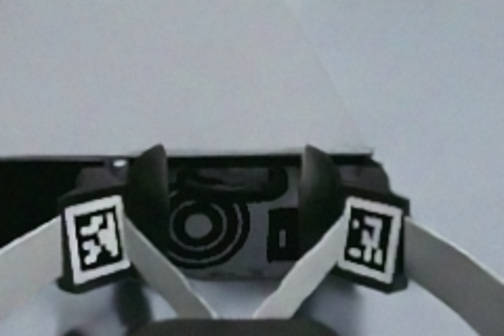

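execute_actions(actions=[{"r1":{"base":{"strafe_m":0.0015},"joints":{"arm_m":0.262,"gripper_m":0.030},"pace":"slow"}}], cameras=[])

Scene clock: 133.93 s.
r1.base_odometry: x=-0.360 y=+0.789 heading=+2.463 (m, m, rad; r1's odometry frame)
r1.turned_by_wheels: +0.000 (rad since the last result)
r1.turned_by_imu: +0.000 (rad since the last result)
r1.base_tilt: forward=-0.1 right=-0.4 (deg)
r1.lidar_m: 0.37 2.61 1.67 1.62 1.83 1.62 1.57 1.65 2.27 2.48 0.58 0.40
r1.base_status: done
r1.joint_positions: lift_m=+0.696 arm_m=+0.260 wrist_yaw_rad=-0.051 wrist_pitch_rad=+0.226 wrist_roll_rad=+0.000 gripper_m=+0.030
r1.joint_status: all done
r1.motor_effort: lift_m=+17(17) arm_m=+11(10) wrist_yaw_rad=+1(2) wrist_pitch_rad=-18(17) wrist_roll_rad=-1(2) gripper_m=-3(3) wheel_0=+1(7) wheel_1=+1(1) wheel_2=+0(0) (%)
r1.hand_pose: x=+0.7073 y=-0.1017 z=+0.8098 quat_wxyz=(+0.993, +0.003, +0.113, -0.025) (m; r1's base frame)
r1.wrist_depth_mm: - - - - - - - / - - - - - - - / - - - - - - - / - 466 330 342 504 521 539 / 327 283 242 241 340 343 347 / 238 240 187 239 188 256 257 / 194 192 204 - 202 202 206
r2.base_odometry: x=+0.797 y=-1.247 heading=-2.454 (m, m, rad; r2's odometry frame)
r2.turned_by_wheels: +0.000 (rad since the last result)
r2.turned_by_imu: +0.000 (rad since the last result)
r2.base_tilt: forward=+0.2 right=-0.2 (deg)
r2.lidar_m: 0.78 0.85 1.48 2.44 2.52 0.71 0.65 0.70 2.38 2.26 1.50 0.83
r2.base_status: not commanded
r2.joint_positions: lift_m=+1.100 arm_m=+0.002 wrist_yaw_rad=+0.000 wrist_pitch_rad=+1.101 wrist_roll_rad=+0.012 gripper_m=+0.110
r2.joint_status: not commanded
r2.motor_effort: lift_m=+23(23) arm_m=+0(0) wrist_yaw_rad=+0(0) wrist_pitch_rad=-2(2) wrist_roll_rad=-2(2) gripper_m=-1(1) wheel_0=+3(3) wheel_1=+3(3) wheel_2=-2(2) (%)
r2.hand_pose: x=+0.3032 y=-0.0874 z=+1.0208 quat_wxyz=(+0.852, +0.005, +0.523, -0.003) (m; r2's base frame)
r2.wrist_depth_mm: 904 904 917 904 917 931 960 / 1042 1060 1078 1060 1098 1098 1118 / 1281 1308 1308 1308 1336 1397 1366 / 1430 1430 1430 1464 1430 1464 1464 / 1336 1308 1336 1336 1308 1308 1308 / 1255 1205 214 1229 206 1205 1205 / 1138 1138 1138 124 1138 1138 1160
pictures: none
No camera images: the call's "cameras" was empty. Leave "cameras" out to get every camera's image.

execute_actions(actions=[{"r1":{"joints":{"arm_m":0.268,"gripper_m":0.008,"lift_m":0.693},"pace":"slow"}}], cameras=[])

execute_actions(actions=[{"r1":{"joints":{"arm_m":0.274,"gripper_m":-0.016,"lift_m":0.6915},"pace":"slow"}}], cameras=[])

execute_actions(actions=[{"r1":{"joints":{"arm_m":0.280,"gripper_m":-0.038,"lift_m":0.690},"pace":"slow"}}], cameras=["r1_wrist_camera"])

zoom_image(camera="r1_wrist_camera", region=[180, 170, 420, 330])

Scene clock: 135.33 s.
r1.base_odometry: x=-0.360 y=+0.788 heading=+2.463 (m, m, rad; r1's odometry frame)
r1.turned_by_wheels: +0.000 (rad since the last result)
r1.turned_by_imu: +0.000 (rad since the last result)
r1.base_tilt: forward=-0.1 right=-0.3 (deg)
r1.lidar_m: 0.36 2.61 1.68 1.61 1.87 1.67 1.57 1.66 2.24 2.48 0.57 0.38
r1.base_status: not commanded
r1.joint_positions: lift_m=+0.693 arm_m=+0.266 wrist_yaw_rad=-0.054 wrist_pitch_rad=+0.227 wrist_roll_rad=+0.000 gripper_m=+0.008
r1.joint_status: all done
r1.motor_effort: lift_m=+17(16) arm_m=+11(17) wrist_yaw_rad=+9(11) wrist_pitch_rad=-20(20) wrist_roll_rad=-2(0) gripper_m=-13(15) wheel_0=+1(1) wheel_1=+1(1) wheel_2=-3(3) (%)
r1.hand_pose: x=+0.7128 y=-0.1025 z=+0.8066 quat_wxyz=(+0.993, +0.003, +0.113, -0.027) (m; r1's base frame)
r1.wrist_depth_mm: - - - - - - - / - - - - - - - / - - - - - - - / - 413 320 330 500 508 525 / 317 271 234 233 330 336 342 / 232 225 190 234 185 249 251 / 189 188 199 - 206 198 202
r2.base_odometry: x=+0.797 y=-1.247 heading=-2.454 (m, m, rad; r2's odometry frame)
r2.turned_by_wheels: +0.000 (rad since the last result)
r2.turned_by_imu: +0.000 (rad since the last result)
r2.base_tilt: forward=+0.2 right=-0.2 (deg)
r2.lidar_m: 0.79 0.82 1.47 2.42 2.53 0.72 0.66 0.71 2.36 2.27 1.48 0.82
r2.base_status: not commanded
r2.joint_positions: lift_m=+1.100 arm_m=+0.002 wrist_yaw_rad=+0.000 wrist_pitch_rad=+1.101 wrist_roll_rad=+0.012 gripper_m=+0.110
r2.joint_status: not commanded
r2.motor_effort: lift_m=+23(23) arm_m=+0(1) wrist_yaw_rad=+0(0) wrist_pitch_rad=-2(3) wrist_roll_rad=-1(3) gripper_m=-1(1) wheel_0=+3(3) wheel_1=+3(3) wheel_2=-2(3) (%)
r2.hand_pose: x=+0.3032 y=-0.0874 z=+1.0208 quat_wxyz=(+0.852, +0.005, +0.523, -0.003) (m; r2's base frame)
r2.wrist_depth_mm: 904 917 904 917 931 917 946 / 1042 1078 1078 1078 1098 1098 1118 / 1281 1308 1308 1308 1336 1336 1366 / 1430 1397 1397 1430 1430 1430 1430 / 1308 1308 1308 1308 1336 1308 1336 / 1229 1229 214 1229 205 1229 1229 / 1138 1138 1160 124 1138 1138 1160
pictures: none
No camera images: the call's "cameras" was empty. Leave "cameras" out to get every camera's image.

Scene clock: 136.47 s.
r1.base_odometry: x=-0.360 y=+0.788 heading=+2.463 (m, m, rad; r1's odometry frame)
r1.turned_by_wheels: +0.000 (rad since the last result)
r1.turned_by_imu: +0.000 (rad since the last result)
r1.base_tilt: forward=+0.0 right=-0.4 (deg)
r1.lidar_m: 0.37 2.64 1.68 1.62 1.84 1.69 1.59 1.66 2.27 2.46 0.57 0.41
r1.base_status: not commanded
r1.joint_positions: lift_m=+0.692 arm_m=+0.272 wrist_yaw_rad=-0.055 wrist_pitch_rad=+0.227 wrist_roll_rad=+0.000 gripper_m=-0.015
r1.joint_status: all done
r1.motor_effort: lift_m=+17(18) arm_m=+12(17) wrist_yaw_rad=+13(22) wrist_pitch_rad=-21(22) wrist_roll_rad=-2(1) gripper_m=-22(23) wheel_0=+1(2) wheel_1=+2(2) wheel_2=-6(7) (%)
r1.hand_pose: x=+0.7187 y=-0.1027 z=+0.8050 quat_wxyz=(+0.993, +0.003, +0.113, -0.027) (m; r1's base frame)
r1.wrist_depth_mm: - - - - - - - / - - - - - - - / - - - - - - - / - 410 314 325 492 500 521 / 301 271 228 230 329 332 336 / 229 213 185 230 183 247 247 / 187 188 197 - 204 196 200
r2.base_odometry: x=+0.797 y=-1.247 heading=-2.454 (m, m, rad; r2's odometry frame)
r2.turned_by_wheels: +0.000 (rad since the last result)
r2.turned_by_imu: +0.000 (rad since the last result)
r2.base_tilt: forward=+0.1 right=-0.2 (deg)
r2.lidar_m: 0.78 0.82 1.47 2.41 2.51 0.70 0.65 0.73 2.37 2.26 1.46 0.85
r2.base_status: not commanded
r2.joint_positions: lift_m=+1.100 arm_m=+0.002 wrist_yaw_rad=+0.000 wrist_pitch_rad=+1.101 wrist_roll_rad=+0.012 gripper_m=+0.110
r2.joint_status: not commanded
r2.motor_effort: lift_m=+23(23) arm_m=+0(0) wrist_yaw_rad=+0(0) wrist_pitch_rad=-3(2) wrist_roll_rad=+0(2) gripper_m=-2(1) wheel_0=+3(3) wheel_1=+3(3) wheel_2=-2(2) (%)
r2.hand_pose: x=+0.3032 y=-0.0874 z=+1.0208 quat_wxyz=(+0.852, +0.005, +0.523, -0.003) (m; r2's base frame)
r2.wrist_depth_mm: 891 904 917 917 931 931 946 / 1042 1078 1078 1078 1098 1118 1118 / 1281 1308 1308 1336 1366 1366 1366 / 1397 1430 1430 1430 1430 1397 1430 / 1336 1308 1308 1308 1308 1336 1308 / 1229 1205 214 1229 205 1229 1229 / 1160 1118 1138 124 1138 1138 1160
pictures: none
No camera images: the call's "cameras" was empty. Leave "cameras" out to get every camera's image.

Scene clock: 137.53 s.
r1.base_odometry: x=-0.360 y=+0.788 heading=+2.463 (m, m, rad; r1's odometry frame)
r1.turned_by_wheels: +0.000 (rad since the last result)
r1.turned_by_imu: +0.000 (rad since the last result)
r1.base_tilt: forward=-0.1 right=-0.4 (deg)
r1.lidar_m: 0.37 2.64 1.69 1.59 1.84 1.69 1.57 1.65 2.25 2.48 0.57 0.39
r1.base_status: not commanded
r1.joint_positions: lift_m=+0.690 arm_m=+0.277 wrist_yaw_rad=-0.058 wrist_pitch_rad=+0.227 wrist_roll_rad=+0.000 gripper_m=-0.037
r1.joint_status: all done
r1.on_its_own: wrist_yaw_rad is at rest, and its effort (+22) is outside its rest range (-13 to +13)
r1.motor_effort: lift_m=+16(19) arm_m=+15(19) wrist_yaw_rad=+22(30) wrist_pitch_rad=-21(22) wrist_roll_rad=+0(1) gripper_m=-25(25) wheel_0=+2(2) wheel_1=+3(3) wheel_2=-9(9) (%)
r1.hand_pose: x=+0.7238 y=-0.1036 z=+0.8035 quat_wxyz=(+0.993, +0.003, +0.113, -0.029) (m; r1's base frame)
r1.wrist_depth_mm: - - - - - - - / - - - - - - - / - - - - - - - / - 402 309 319 480 496 517 / 301 237 225 229 322 330 332 / 229 167 198 229 181 246 245 / 182 186 196 - 202 194 198
r2.base_odometry: x=+0.797 y=-1.247 heading=-2.454 (m, m, rad; r2's odometry frame)
r2.turned_by_wheels: +0.000 (rad since the last result)
r2.turned_by_imu: +0.000 (rad since the last result)
r2.base_tilt: forward=+0.1 right=-0.3 (deg)
r2.lidar_m: 0.80 0.85 1.48 2.43 2.55 0.69 0.66 0.68 2.39 2.28 1.48 0.82
r2.base_status: not commanded
r2.joint_positions: lift_m=+1.100 arm_m=+0.002 wrist_yaw_rad=+0.000 wrist_pitch_rad=+1.101 wrist_roll_rad=+0.012 gripper_m=+0.110
r2.joint_status: not commanded
r2.motor_effort: lift_m=+23(23) arm_m=+0(1) wrist_yaw_rad=+0(0) wrist_pitch_rad=-2(2) wrist_roll_rad=-2(0) gripper_m=-2(2) wheel_0=+3(3) wheel_1=+3(3) wheel_2=-3(2) (%)
r2.hand_pose: x=+0.3032 y=-0.0874 z=+1.0208 quat_wxyz=(+0.852, +0.005, +0.523, -0.003) (m; r2's base frame)
r2.wrist_depth_mm: 891 904 917 931 917 946 946 / 1060 1042 1078 1078 1098 1098 1118 / 1281 1308 1336 1336 1336 1366 1397 / 1397 1430 1430 1464 1430 1430 1464 / 1336 1336 1336 1308 1308 1308 1336 / 1229 1205 213 1229 205 1229 1229 / 1138 1138 1160 124 1138 1138 1160
pictures: r1_wrist_camera
camera_calibration (this result's frames):
r1_wrist_camera: T_world_to_cam=[[-0.0898176, -0.995907, 0.0101092, -0.0542152], [-0.264689, 0.0140838, -0.964231, 1.01366], [0.960142, -0.0892807, -0.26487, -0.262971], [0, 0, 0, 1]] pos_world=[0.515925, -0.0917477, 0.908298]
Images, in order (width x height): r1_wrist_camera 616x392.

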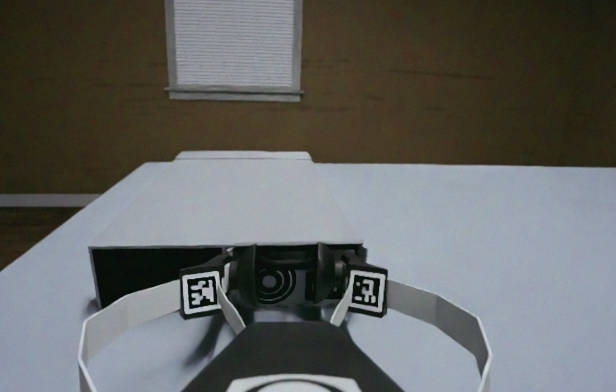

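Region (180, 170, 420, 330) of r1_wrist_camera's 616x392 image, scaled by 2.100.

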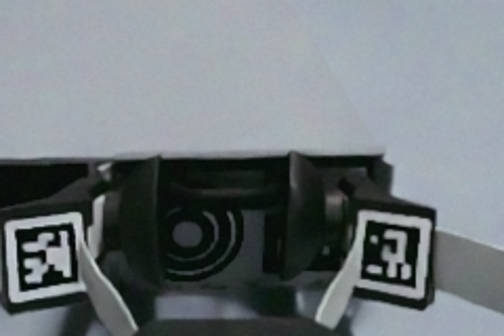

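execute_actions(actions=[{"r1":{"joints":{"arm_m":0.270},"pace":"slow"}}], cameras=[])

execute_actions(actions=[{"r1":{"joints":{"arm_m":0.267},"pace":"slow"}}], cameras=["r1_wrist_camera"])

zoom_image(camera="r1_wrist_camera", region=[180, 170, 420, 330])

Scene clock: 138.57 s.
r1.base_odometry: x=-0.360 y=+0.789 heading=+2.463 (m, m, rad; r1's odometry frame)
r1.turned_by_wheels: +0.000 (rad since the last result)
r1.turned_by_imu: +0.001 (rad since the last result)
r1.base_tilt: forward=+0.0 right=-0.4 (deg)
r1.lidar_m: 0.36 2.64 1.68 1.61 1.84 1.68 1.58 1.68 2.28 2.47 0.57 0.40
r1.base_status: not commanded
r1.joint_positions: lift_m=+0.690 arm_m=+0.272 wrist_yaw_rad=-0.047 wrist_pitch_rad=+0.226 wrist_roll_rad=+0.000 gripper_m=-0.037
r1.joint_status: all done
r1.motor_effort: lift_m=+19(19) arm_m=-13(14) wrist_yaw_rad=-9(22) wrist_pitch_rad=-18(22) wrist_roll_rad=+0(1) gripper_m=-31(33) wheel_0=-2(2) wheel_1=+0(3) wheel_2=+2(9) (%)
r1.hand_pose: x=+0.7199 y=-0.1006 z=+0.8038 quat_wxyz=(+0.993, +0.003, +0.113, -0.024) (m; r1's base frame)
r1.wrist_depth_mm: - - - - - - - / - - - - - - - / - - - - - - - / - 410 309 317 484 504 517 / 301 267 225 226 306 330 334 / 227 163 185 229 182 244 245 / 185 184 196 - 201 193 198
r2.base_odometry: x=+0.797 y=-1.247 heading=-2.454 (m, m, rad; r2's odometry frame)
r2.turned_by_wheels: +0.000 (rad since the last result)
r2.turned_by_imu: +0.000 (rad since the last result)
r2.base_tilt: forward=+0.1 right=-0.2 (deg)
r2.lidar_m: 0.77 0.83 1.49 2.45 2.55 0.70 0.65 0.71 2.39 2.28 1.47 0.85
r2.base_status: not commanded
r2.joint_positions: lift_m=+1.100 arm_m=+0.002 wrist_yaw_rad=+0.000 wrist_pitch_rad=+1.101 wrist_roll_rad=+0.012 gripper_m=+0.110
r2.joint_status: not commanded
r2.motor_effort: lift_m=+23(23) arm_m=+0(0) wrist_yaw_rad=+0(0) wrist_pitch_rad=-3(3) wrist_roll_rad=+1(2) gripper_m=+0(1) wheel_0=+3(3) wheel_1=+3(3) wheel_2=-2(2) (%)
r2.hand_pose: x=+0.3032 y=-0.0874 z=+1.0208 quat_wxyz=(+0.852, +0.005, +0.523, -0.003) (m; r2's base frame)
r2.wrist_depth_mm: 904 904 904 917 931 931 946 / 1078 1078 1078 1078 1098 1118 1138 / 1281 1281 1308 1308 1336 1366 1397 / 1430 1430 1430 1430 1430 1430 1430 / 1308 1336 1336 1308 1336 1336 1308 / 1205 1182 213 1229 205 1229 1229 / 1160 1138 1138 124 1160 1138 1138
pictures: none
No camera images: the call's "cameras" was empty. Leave "cameras" out to get every camera's image.

Scene clock: 139.20 s.
r1.base_odometry: x=-0.360 y=+0.789 heading=+2.463 (m, m, rad; r1's odometry frame)
r1.turned_by_wheels: +0.000 (rad since the last result)
r1.turned_by_imu: +0.000 (rad since the last result)
r1.base_tilt: forward=+0.0 right=-0.3 (deg)
r1.lidar_m: 0.36 2.58 1.67 1.59 1.85 1.67 1.59 1.65 2.25 2.49 0.57 0.40
r1.base_status: not commanded
r1.joint_positions: lift_m=+0.690 arm_m=+0.270 wrist_yaw_rad=-0.045 wrist_pitch_rad=+0.225 wrist_roll_rad=+0.000 gripper_m=-0.037
r1.joint_status: all done
r1.on_its_own: wrist_yaw_rad is at rest, and its effort (-16) is outside its rest range (-13 to +13)
r1.motor_effort: lift_m=+20(20) arm_m=-14(17) wrist_yaw_rad=-16(19) wrist_pitch_rad=-14(18) wrist_roll_rad=+0(0) gripper_m=-33(35) wheel_0=-4(3) wheel_1=-1(1) wheel_2=+6(6) (%)
r1.hand_pose: x=+0.7175 y=-0.1000 z=+0.8040 quat_wxyz=(+0.993, +0.002, +0.112, -0.022) (m; r1's base frame)
r1.wrist_depth_mm: - - - - - - - / - - - - - - - / - - - - - - - / - 413 314 320 488 500 517 / 314 264 226 228 306 330 334 / 227 212 182 230 181 245 246 / 186 185 196 - 202 195 198
r2.base_odometry: x=+0.797 y=-1.247 heading=-2.454 (m, m, rad; r2's odometry frame)
r2.turned_by_wheels: +0.000 (rad since the last result)
r2.turned_by_imu: +0.000 (rad since the last result)
r2.base_tilt: forward=+0.2 right=-0.2 (deg)
r2.lidar_m: 0.79 0.83 1.46 2.43 2.56 0.70 0.64 0.70 2.39 2.27 1.48 0.84
r2.base_status: not commanded
r2.joint_positions: lift_m=+1.100 arm_m=+0.002 wrist_yaw_rad=+0.000 wrist_pitch_rad=+1.101 wrist_roll_rad=+0.012 gripper_m=+0.110
r2.joint_status: not commanded
r2.motor_effort: lift_m=+23(23) arm_m=-1(0) wrist_yaw_rad=+0(0) wrist_pitch_rad=-2(2) wrist_roll_rad=+0(0) gripper_m=-2(1) wheel_0=+3(3) wheel_1=+3(3) wheel_2=-2(2) (%)
r2.hand_pose: x=+0.3032 y=-0.0874 z=+1.0208 quat_wxyz=(+0.852, +0.005, +0.523, -0.003) (m; r2's base frame)
r2.wrist_depth_mm: 891 904 917 917 917 931 946 / 1060 1078 1078 1098 1098 1118 1118 / 1281 1308 1308 1308 1366 1397 1397 / 1464 1430 1430 1430 1430 1430 1430 / 1308 1308 1336 1336 1308 1336 1336 / 1229 1205 214 1205 206 1229 1229 / 1138 1118 1118 124 1138 1118 1138
pictures: r1_wrist_camera
camera_calibration (this result's frames):
r1_wrist_camera: T_world_to_cam=[[-0.0770925, -0.996974, 0.0100221, -0.0604403], [-0.262277, 0.0105809, -0.964935, 1.0109], [0.961908, -0.0770178, -0.262299, -0.258585], [0, 0, 0, 1]] pos_world=[0.509211, -0.0908693, 0.908232]
Images, in order (width x height): r1_wrist_camera 616x392.

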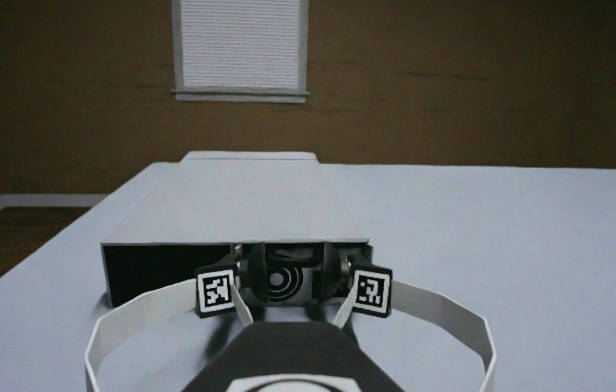

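Region (180, 170, 420, 330) of r1_wrist_camera's 616x392 image, scaled by 2.100.

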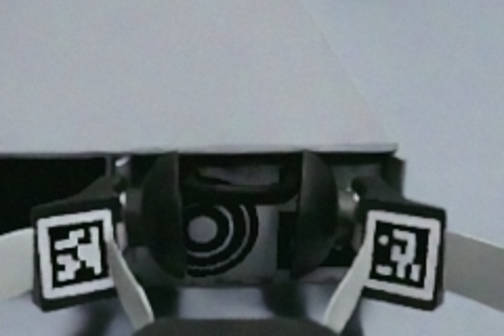

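execute_actions(actions=[{"r1":{"base":{"strafe_m":-0.004},"joints":{"arm_m":0.2655},"pace":"slow"}}], cameras=["r1_wrist_camera"])

zoom_image(camera="r1_wrist_camera", region=[180, 170, 420, 330])

Scene clock: 140.07 s.
r1.base_odometry: x=-0.358 y=+0.792 heading=+2.464 (m, m, rad; r1's odometry frame)
r1.turned_by_wheels: +0.000 (rad since the last result)
r1.turned_by_imu: +0.001 (rad since the last result)
r1.base_tilt: forward=+0.0 right=-0.4 (deg)
r1.lidar_m: 0.38 2.64 1.66 1.63 1.85 1.64 1.58 1.66 2.26 2.46 0.57 0.39
r1.base_status: done
r1.joint_positions: lift_m=+0.690 arm_m=+0.268 wrist_yaw_rad=-0.042 wrist_pitch_rad=+0.225 wrist_roll_rad=+0.000 gripper_m=-0.037
r1.joint_status: all done
r1.on_its_own: wrist_yaw_rad is at rest, and its effort (-24) is outside its rest range (-13 to +13)
r1.motor_effort: lift_m=+20(19) arm_m=-15(16) wrist_yaw_rad=-24(24) wrist_pitch_rad=-14(15) wrist_roll_rad=+0(1) gripper_m=-33(34) wheel_0=-2(3) wheel_1=-2(3) wheel_2=+8(9) (%)
r1.hand_pose: x=+0.7164 y=-0.0992 z=+0.8040 quat_wxyz=(+0.993, +0.002, +0.112, -0.021) (m; r1's base frame)
r1.wrist_depth_mm: - - - - - - - / - - - - - - - / - - - - - - - / - 410 314 322 488 504 521 / 314 267 227 229 307 329 332 / 229 162 180 229 182 246 247 / 187 186 196 - 202 195 199
r2.base_odometry: x=+0.797 y=-1.247 heading=-2.454 (m, m, rad; r2's odometry frame)
r2.turned_by_wheels: +0.000 (rad since the last result)
r2.turned_by_imu: +0.000 (rad since the last result)
r2.base_tilt: forward=+0.2 right=-0.3 (deg)
r2.lidar_m: 0.76 0.83 1.48 2.44 2.51 0.70 0.65 0.70 2.38 2.28 1.48 0.84
r2.base_status: not commanded
r2.joint_positions: lift_m=+1.100 arm_m=+0.002 wrist_yaw_rad=+0.000 wrist_pitch_rad=+1.101 wrist_roll_rad=+0.012 gripper_m=+0.110
r2.joint_status: not commanded
r2.motor_effort: lift_m=+23(23) arm_m=+0(0) wrist_yaw_rad=+0(0) wrist_pitch_rad=-3(2) wrist_roll_rad=-3(1) gripper_m=-2(1) wheel_0=+3(3) wheel_1=+3(3) wheel_2=-2(2) (%)
r2.hand_pose: x=+0.3032 y=-0.0874 z=+1.0208 quat_wxyz=(+0.852, +0.005, +0.523, -0.003) (m; r2's base frame)
r2.wrist_depth_mm: 904 917 904 917 931 931 946 / 1060 1078 1078 1078 1098 1098 1138 / 1255 1281 1308 1366 1336 1366 1366 / 1397 1430 1397 1430 1430 1430 1430 / 1308 1308 1308 1336 1308 1308 1308 / 1229 1205 214 1229 205 1229 1229 / 1138 1138 1138 124 1138 1160 1160
pictures: r1_wrist_camera
camera_calibration (this result's frames):
r1_wrist_camera: T_world_to_cam=[[-0.074044, -0.997205, 0.0100142, -0.0618777], [-0.262059, 0.00976743, -0.965002, 1.0105], [0.962207, -0.074077, -0.26205, -0.257613], [0, 0, 0, 1]] pos_world=[0.508107, -0.090658, 0.90825]
Images, in order (width x height): r1_wrist_camera 616x392.

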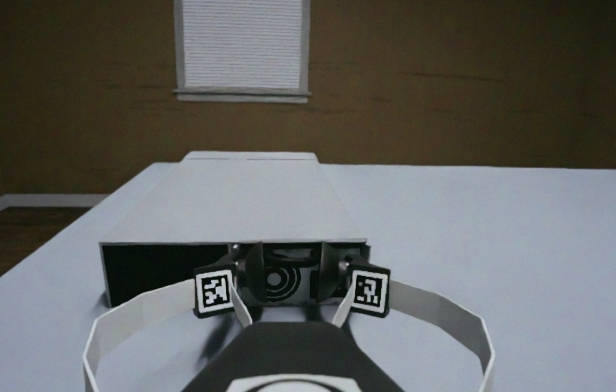

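Region (180, 170, 420, 330) of r1_wrist_camera's 616x392 image, scaled by 2.100.

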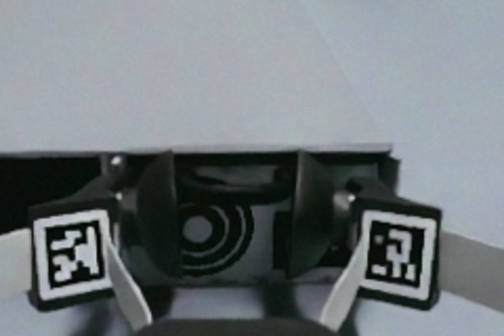

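execute_actions(actions=[{"r1":{"base":{"strafe_m":0.003},"joints":{"gripper_m":-0.02},"pace":"slow"}}], cameras=[])

execute_actions(actions=[{"r1":{"joints":{"gripper_m":0.002,"arm_m":0.260,"lift_m":0.691},"pace":"slow"}}], cameras=[])

execute_actions(actions=[{"r1":{"joints":{"gripper_m":0.033,"arm_m":0.253,"lift_m":0.692},"pace":"slow"}}], cameras=["r1_wrist_camera"])

Scene clock: 141.37 s.
r1.base_odometry: x=-0.360 y=+0.790 heading=+2.464 (m, m, rad; r1's odometry frame)
r1.turned_by_wheels: +0.000 (rad since the last result)
r1.turned_by_imu: +0.000 (rad since the last result)
r1.base_tilt: forward=-0.1 right=-0.4 (deg)
r1.lidar_m: 0.37 2.64 1.67 1.61 1.84 1.68 1.58 1.64 2.29 2.47 0.57 0.40
r1.base_status: done
r1.joint_positions: lift_m=+0.690 arm_m=+0.267 wrist_yaw_rad=-0.050 wrist_pitch_rad=+0.225 wrist_roll_rad=+0.000 gripper_m=-0.019
r1.joint_status: all done
r1.motor_effort: lift_m=+19(19) arm_m=-8(15) wrist_yaw_rad=+0(24) wrist_pitch_rad=-15(14) wrist_roll_rad=-1(0) gripper_m=-23(34) wheel_0=-2(8) wheel_1=+0(5) wheel_2=+2(7) (%)
r1.hand_pose: x=+0.7143 y=-0.1015 z=+0.8040 quat_wxyz=(+0.993, +0.003, +0.112, -0.025) (m; r1's base frame)
r1.wrist_depth_mm: - - - - - - - / - - - - - - - / - - - - - - - / - 410 314 322 492 504 517 / 304 268 228 229 329 332 332 / 229 213 183 230 184 248 246 / 187 187 197 - 204 196 198
r2.base_odometry: x=+0.797 y=-1.247 heading=-2.454 (m, m, rad; r2's odometry frame)
r2.turned_by_wheels: +0.000 (rad since the last result)
r2.turned_by_imu: +0.000 (rad since the last result)
r2.base_tilt: forward=+0.0 right=-0.1 (deg)
r2.lidar_m: 0.79 0.82 1.48 2.45 2.54 0.71 0.65 0.69 2.40 2.27 1.48 0.85
r2.base_status: not commanded
r2.joint_positions: lift_m=+1.100 arm_m=+0.002 wrist_yaw_rad=+0.000 wrist_pitch_rad=+1.101 wrist_roll_rad=+0.012 gripper_m=+0.110
r2.joint_status: not commanded
r2.motor_effort: lift_m=+23(23) arm_m=-1(0) wrist_yaw_rad=+0(0) wrist_pitch_rad=-3(2) wrist_roll_rad=+0(3) gripper_m=-1(0) wheel_0=+3(3) wheel_1=+3(3) wheel_2=-2(2) (%)
r2.hand_pose: x=+0.3032 y=-0.0874 z=+1.0208 quat_wxyz=(+0.852, +0.005, +0.523, -0.003) (m; r2's base frame)
r2.wrist_depth_mm: 891 917 904 904 917 917 960 / 1042 1060 1060 1078 1098 1118 1160 / 1281 1281 1336 1336 1336 1366 1366 / 1397 1430 1397 1397 1430 1430 1430 / 1336 1308 1336 1308 1308 1308 1308 / 1205 1229 214 1205 205 1229 1229 / 1118 1118 1138 124 1160 1138 1160
pictures: none
No camera images: the call's "cameras" was empty. Leave "cameras" out to get every camera's image.

Scene clock: 142.43 s.
r1.base_odometry: x=-0.360 y=+0.790 heading=+2.464 (m, m, rad; r1's odometry frame)
r1.turned_by_wheels: +0.000 (rad since the last result)
r1.turned_by_imu: +0.000 (rad since the last result)
r1.base_tilt: forward=+0.0 right=-0.3 (deg)
r1.lidar_m: 0.37 2.58 1.66 1.62 1.84 1.68 1.59 1.66 2.27 2.47 0.55 0.40
r1.base_status: not commanded
r1.joint_positions: lift_m=+0.691 arm_m=+0.261 wrist_yaw_rad=-0.050 wrist_pitch_rad=+0.224 wrist_roll_rad=+0.000 gripper_m=+0.002
r1.joint_status: all done
r1.motor_effort: lift_m=+23(24) arm_m=-8(11) wrist_yaw_rad=-1(11) wrist_pitch_rad=-11(14) wrist_roll_rad=-1(1) gripper_m=-18(26) wheel_0=-2(2) wheel_1=+0(0) wheel_2=+2(3) (%)
r1.hand_pose: x=+0.7089 y=-0.1014 z=+0.8049 quat_wxyz=(+0.993, +0.003, +0.112, -0.025) (m; r1's base frame)
r1.wrist_depth_mm: - - - - - - - / - - - - - - - / - - - - - - - / - 459 319 330 500 512 525 / 317 270 236 238 332 334 340 / 233 223 183 233 186 250 250 / 188 190 198 - 206 197 202
r2.base_odometry: x=+0.797 y=-1.247 heading=-2.454 (m, m, rad; r2's odometry frame)
r2.turned_by_wheels: +0.000 (rad since the last result)
r2.turned_by_imu: +0.000 (rad since the last result)
r2.base_tilt: forward=+0.1 right=-0.2 (deg)
r2.lidar_m: 0.79 0.84 1.45 2.43 2.56 0.71 0.65 0.69 2.36 2.28 1.46 0.84
r2.base_status: not commanded
r2.joint_positions: lift_m=+1.100 arm_m=+0.002 wrist_yaw_rad=+0.000 wrist_pitch_rad=+1.101 wrist_roll_rad=+0.012 gripper_m=+0.110
r2.joint_status: not commanded
r2.motor_effort: lift_m=+23(23) arm_m=+0(1) wrist_yaw_rad=+0(0) wrist_pitch_rad=-2(2) wrist_roll_rad=-2(2) gripper_m=-1(1) wheel_0=+3(3) wheel_1=+3(3) wheel_2=-2(2) (%)
r2.hand_pose: x=+0.3032 y=-0.0874 z=+1.0208 quat_wxyz=(+0.852, +0.005, +0.523, -0.003) (m; r2's base frame)
r2.wrist_depth_mm: 891 904 891 904 931 946 946 / 1042 1060 1078 1098 1098 1118 1138 / 1255 1308 1308 1308 1336 1366 1397 / 1397 1397 1430 1397 1430 1430 1464 / 1336 1336 1308 1308 1308 1308 1336 / 1205 1182 213 1229 206 1205 1229 / 1160 1138 1160 124 1160 1160 1138
pictures: none
No camera images: the call's "cameras" was empty. Leave "cameras" out to get every camera's image.

Scene clock: 143.93 s.
r1.base_odometry: x=-0.360 y=+0.790 heading=+2.464 (m, m, rad; r1's odometry frame)
r1.turned_by_wheels: +0.000 (rad since the last result)
r1.turned_by_imu: +0.000 (rad since the last result)
r1.base_tilt: forward=+0.0 right=-0.3 (deg)
r1.lidar_m: 0.37 2.65 1.67 1.59 1.86 1.68 1.57 1.63 2.25 2.49 0.57 0.40
r1.base_status: not commanded
r1.joint_positions: lift_m=+0.692 arm_m=+0.255 wrist_yaw_rad=-0.050 wrist_pitch_rad=+0.223 wrist_roll_rad=+0.000 gripper_m=+0.033
r1.joint_status: all done
r1.motor_effort: lift_m=+23(24) arm_m=-9(13) wrist_yaw_rad=-2(8) wrist_pitch_rad=-9(12) wrist_roll_rad=+0(2) gripper_m=-4(20) wheel_0=-2(2) wheel_1=+1(1) wheel_2=+2(2) (%)
r1.hand_pose: x=+0.7022 y=-0.1013 z=+0.8062 quat_wxyz=(+0.994, +0.003, +0.111, -0.025) (m; r1's base frame)
r1.wrist_depth_mm: - - - - - - - / - - - - - - - / - - - - - - - / - 466 329 334 508 521 525 / 322 278 242 252 338 343 345 / 234 238 192 236 190 254 252 / 190 187 202 - 200 200 203
r2.base_odometry: x=+0.797 y=-1.247 heading=-2.454 (m, m, rad; r2's odometry frame)
r2.turned_by_wheels: +0.000 (rad since the last result)
r2.turned_by_imu: +0.000 (rad since the last result)
r2.base_tilt: forward=+0.1 right=-0.2 (deg)
r2.lidar_m: 0.79 0.85 1.49 2.44 2.55 0.70 0.65 0.70 2.37 2.28 1.48 0.85
r2.base_status: not commanded
r2.joint_positions: lift_m=+1.100 arm_m=+0.002 wrist_yaw_rad=+0.000 wrist_pitch_rad=+1.101 wrist_roll_rad=+0.012 gripper_m=+0.110
r2.joint_status: not commanded
r2.motor_effort: lift_m=+23(22) arm_m=-1(0) wrist_yaw_rad=+0(0) wrist_pitch_rad=-2(2) wrist_roll_rad=-3(3) gripper_m=-1(0) wheel_0=+3(3) wheel_1=+3(3) wheel_2=-2(3) (%)
r2.hand_pose: x=+0.3032 y=-0.0874 z=+1.0208 quat_wxyz=(+0.852, +0.005, +0.523, -0.003) (m; r2's base frame)
r2.wrist_depth_mm: 891 891 904 904 931 917 946 / 1042 1060 1060 1078 1078 1098 1138 / 1281 1308 1308 1336 1336 1366 1366 / 1397 1430 1397 1430 1430 1430 1430 / 1308 1308 1308 1308 1336 1308 1308 / 1229 1205 213 1229 205 1229 1229 / 1160 1138 1138 123 1138 1138 1160
pictures: r1_wrist_camera
camera_calibration (this result's frames):
r1_wrist_camera: T_world_to_cam=[[-0.0816309, -0.996613, 0.00995275, -0.0596209], [-0.260136, 0.0116652, -0.965502, 1.00817], [0.962115, -0.0814038, -0.260207, -0.24564], [0, 0, 0, 1]] pos_world=[0.493729, -0.0911755, 0.910068]
Images, in order (width x height): r1_wrist_camera 616x392.

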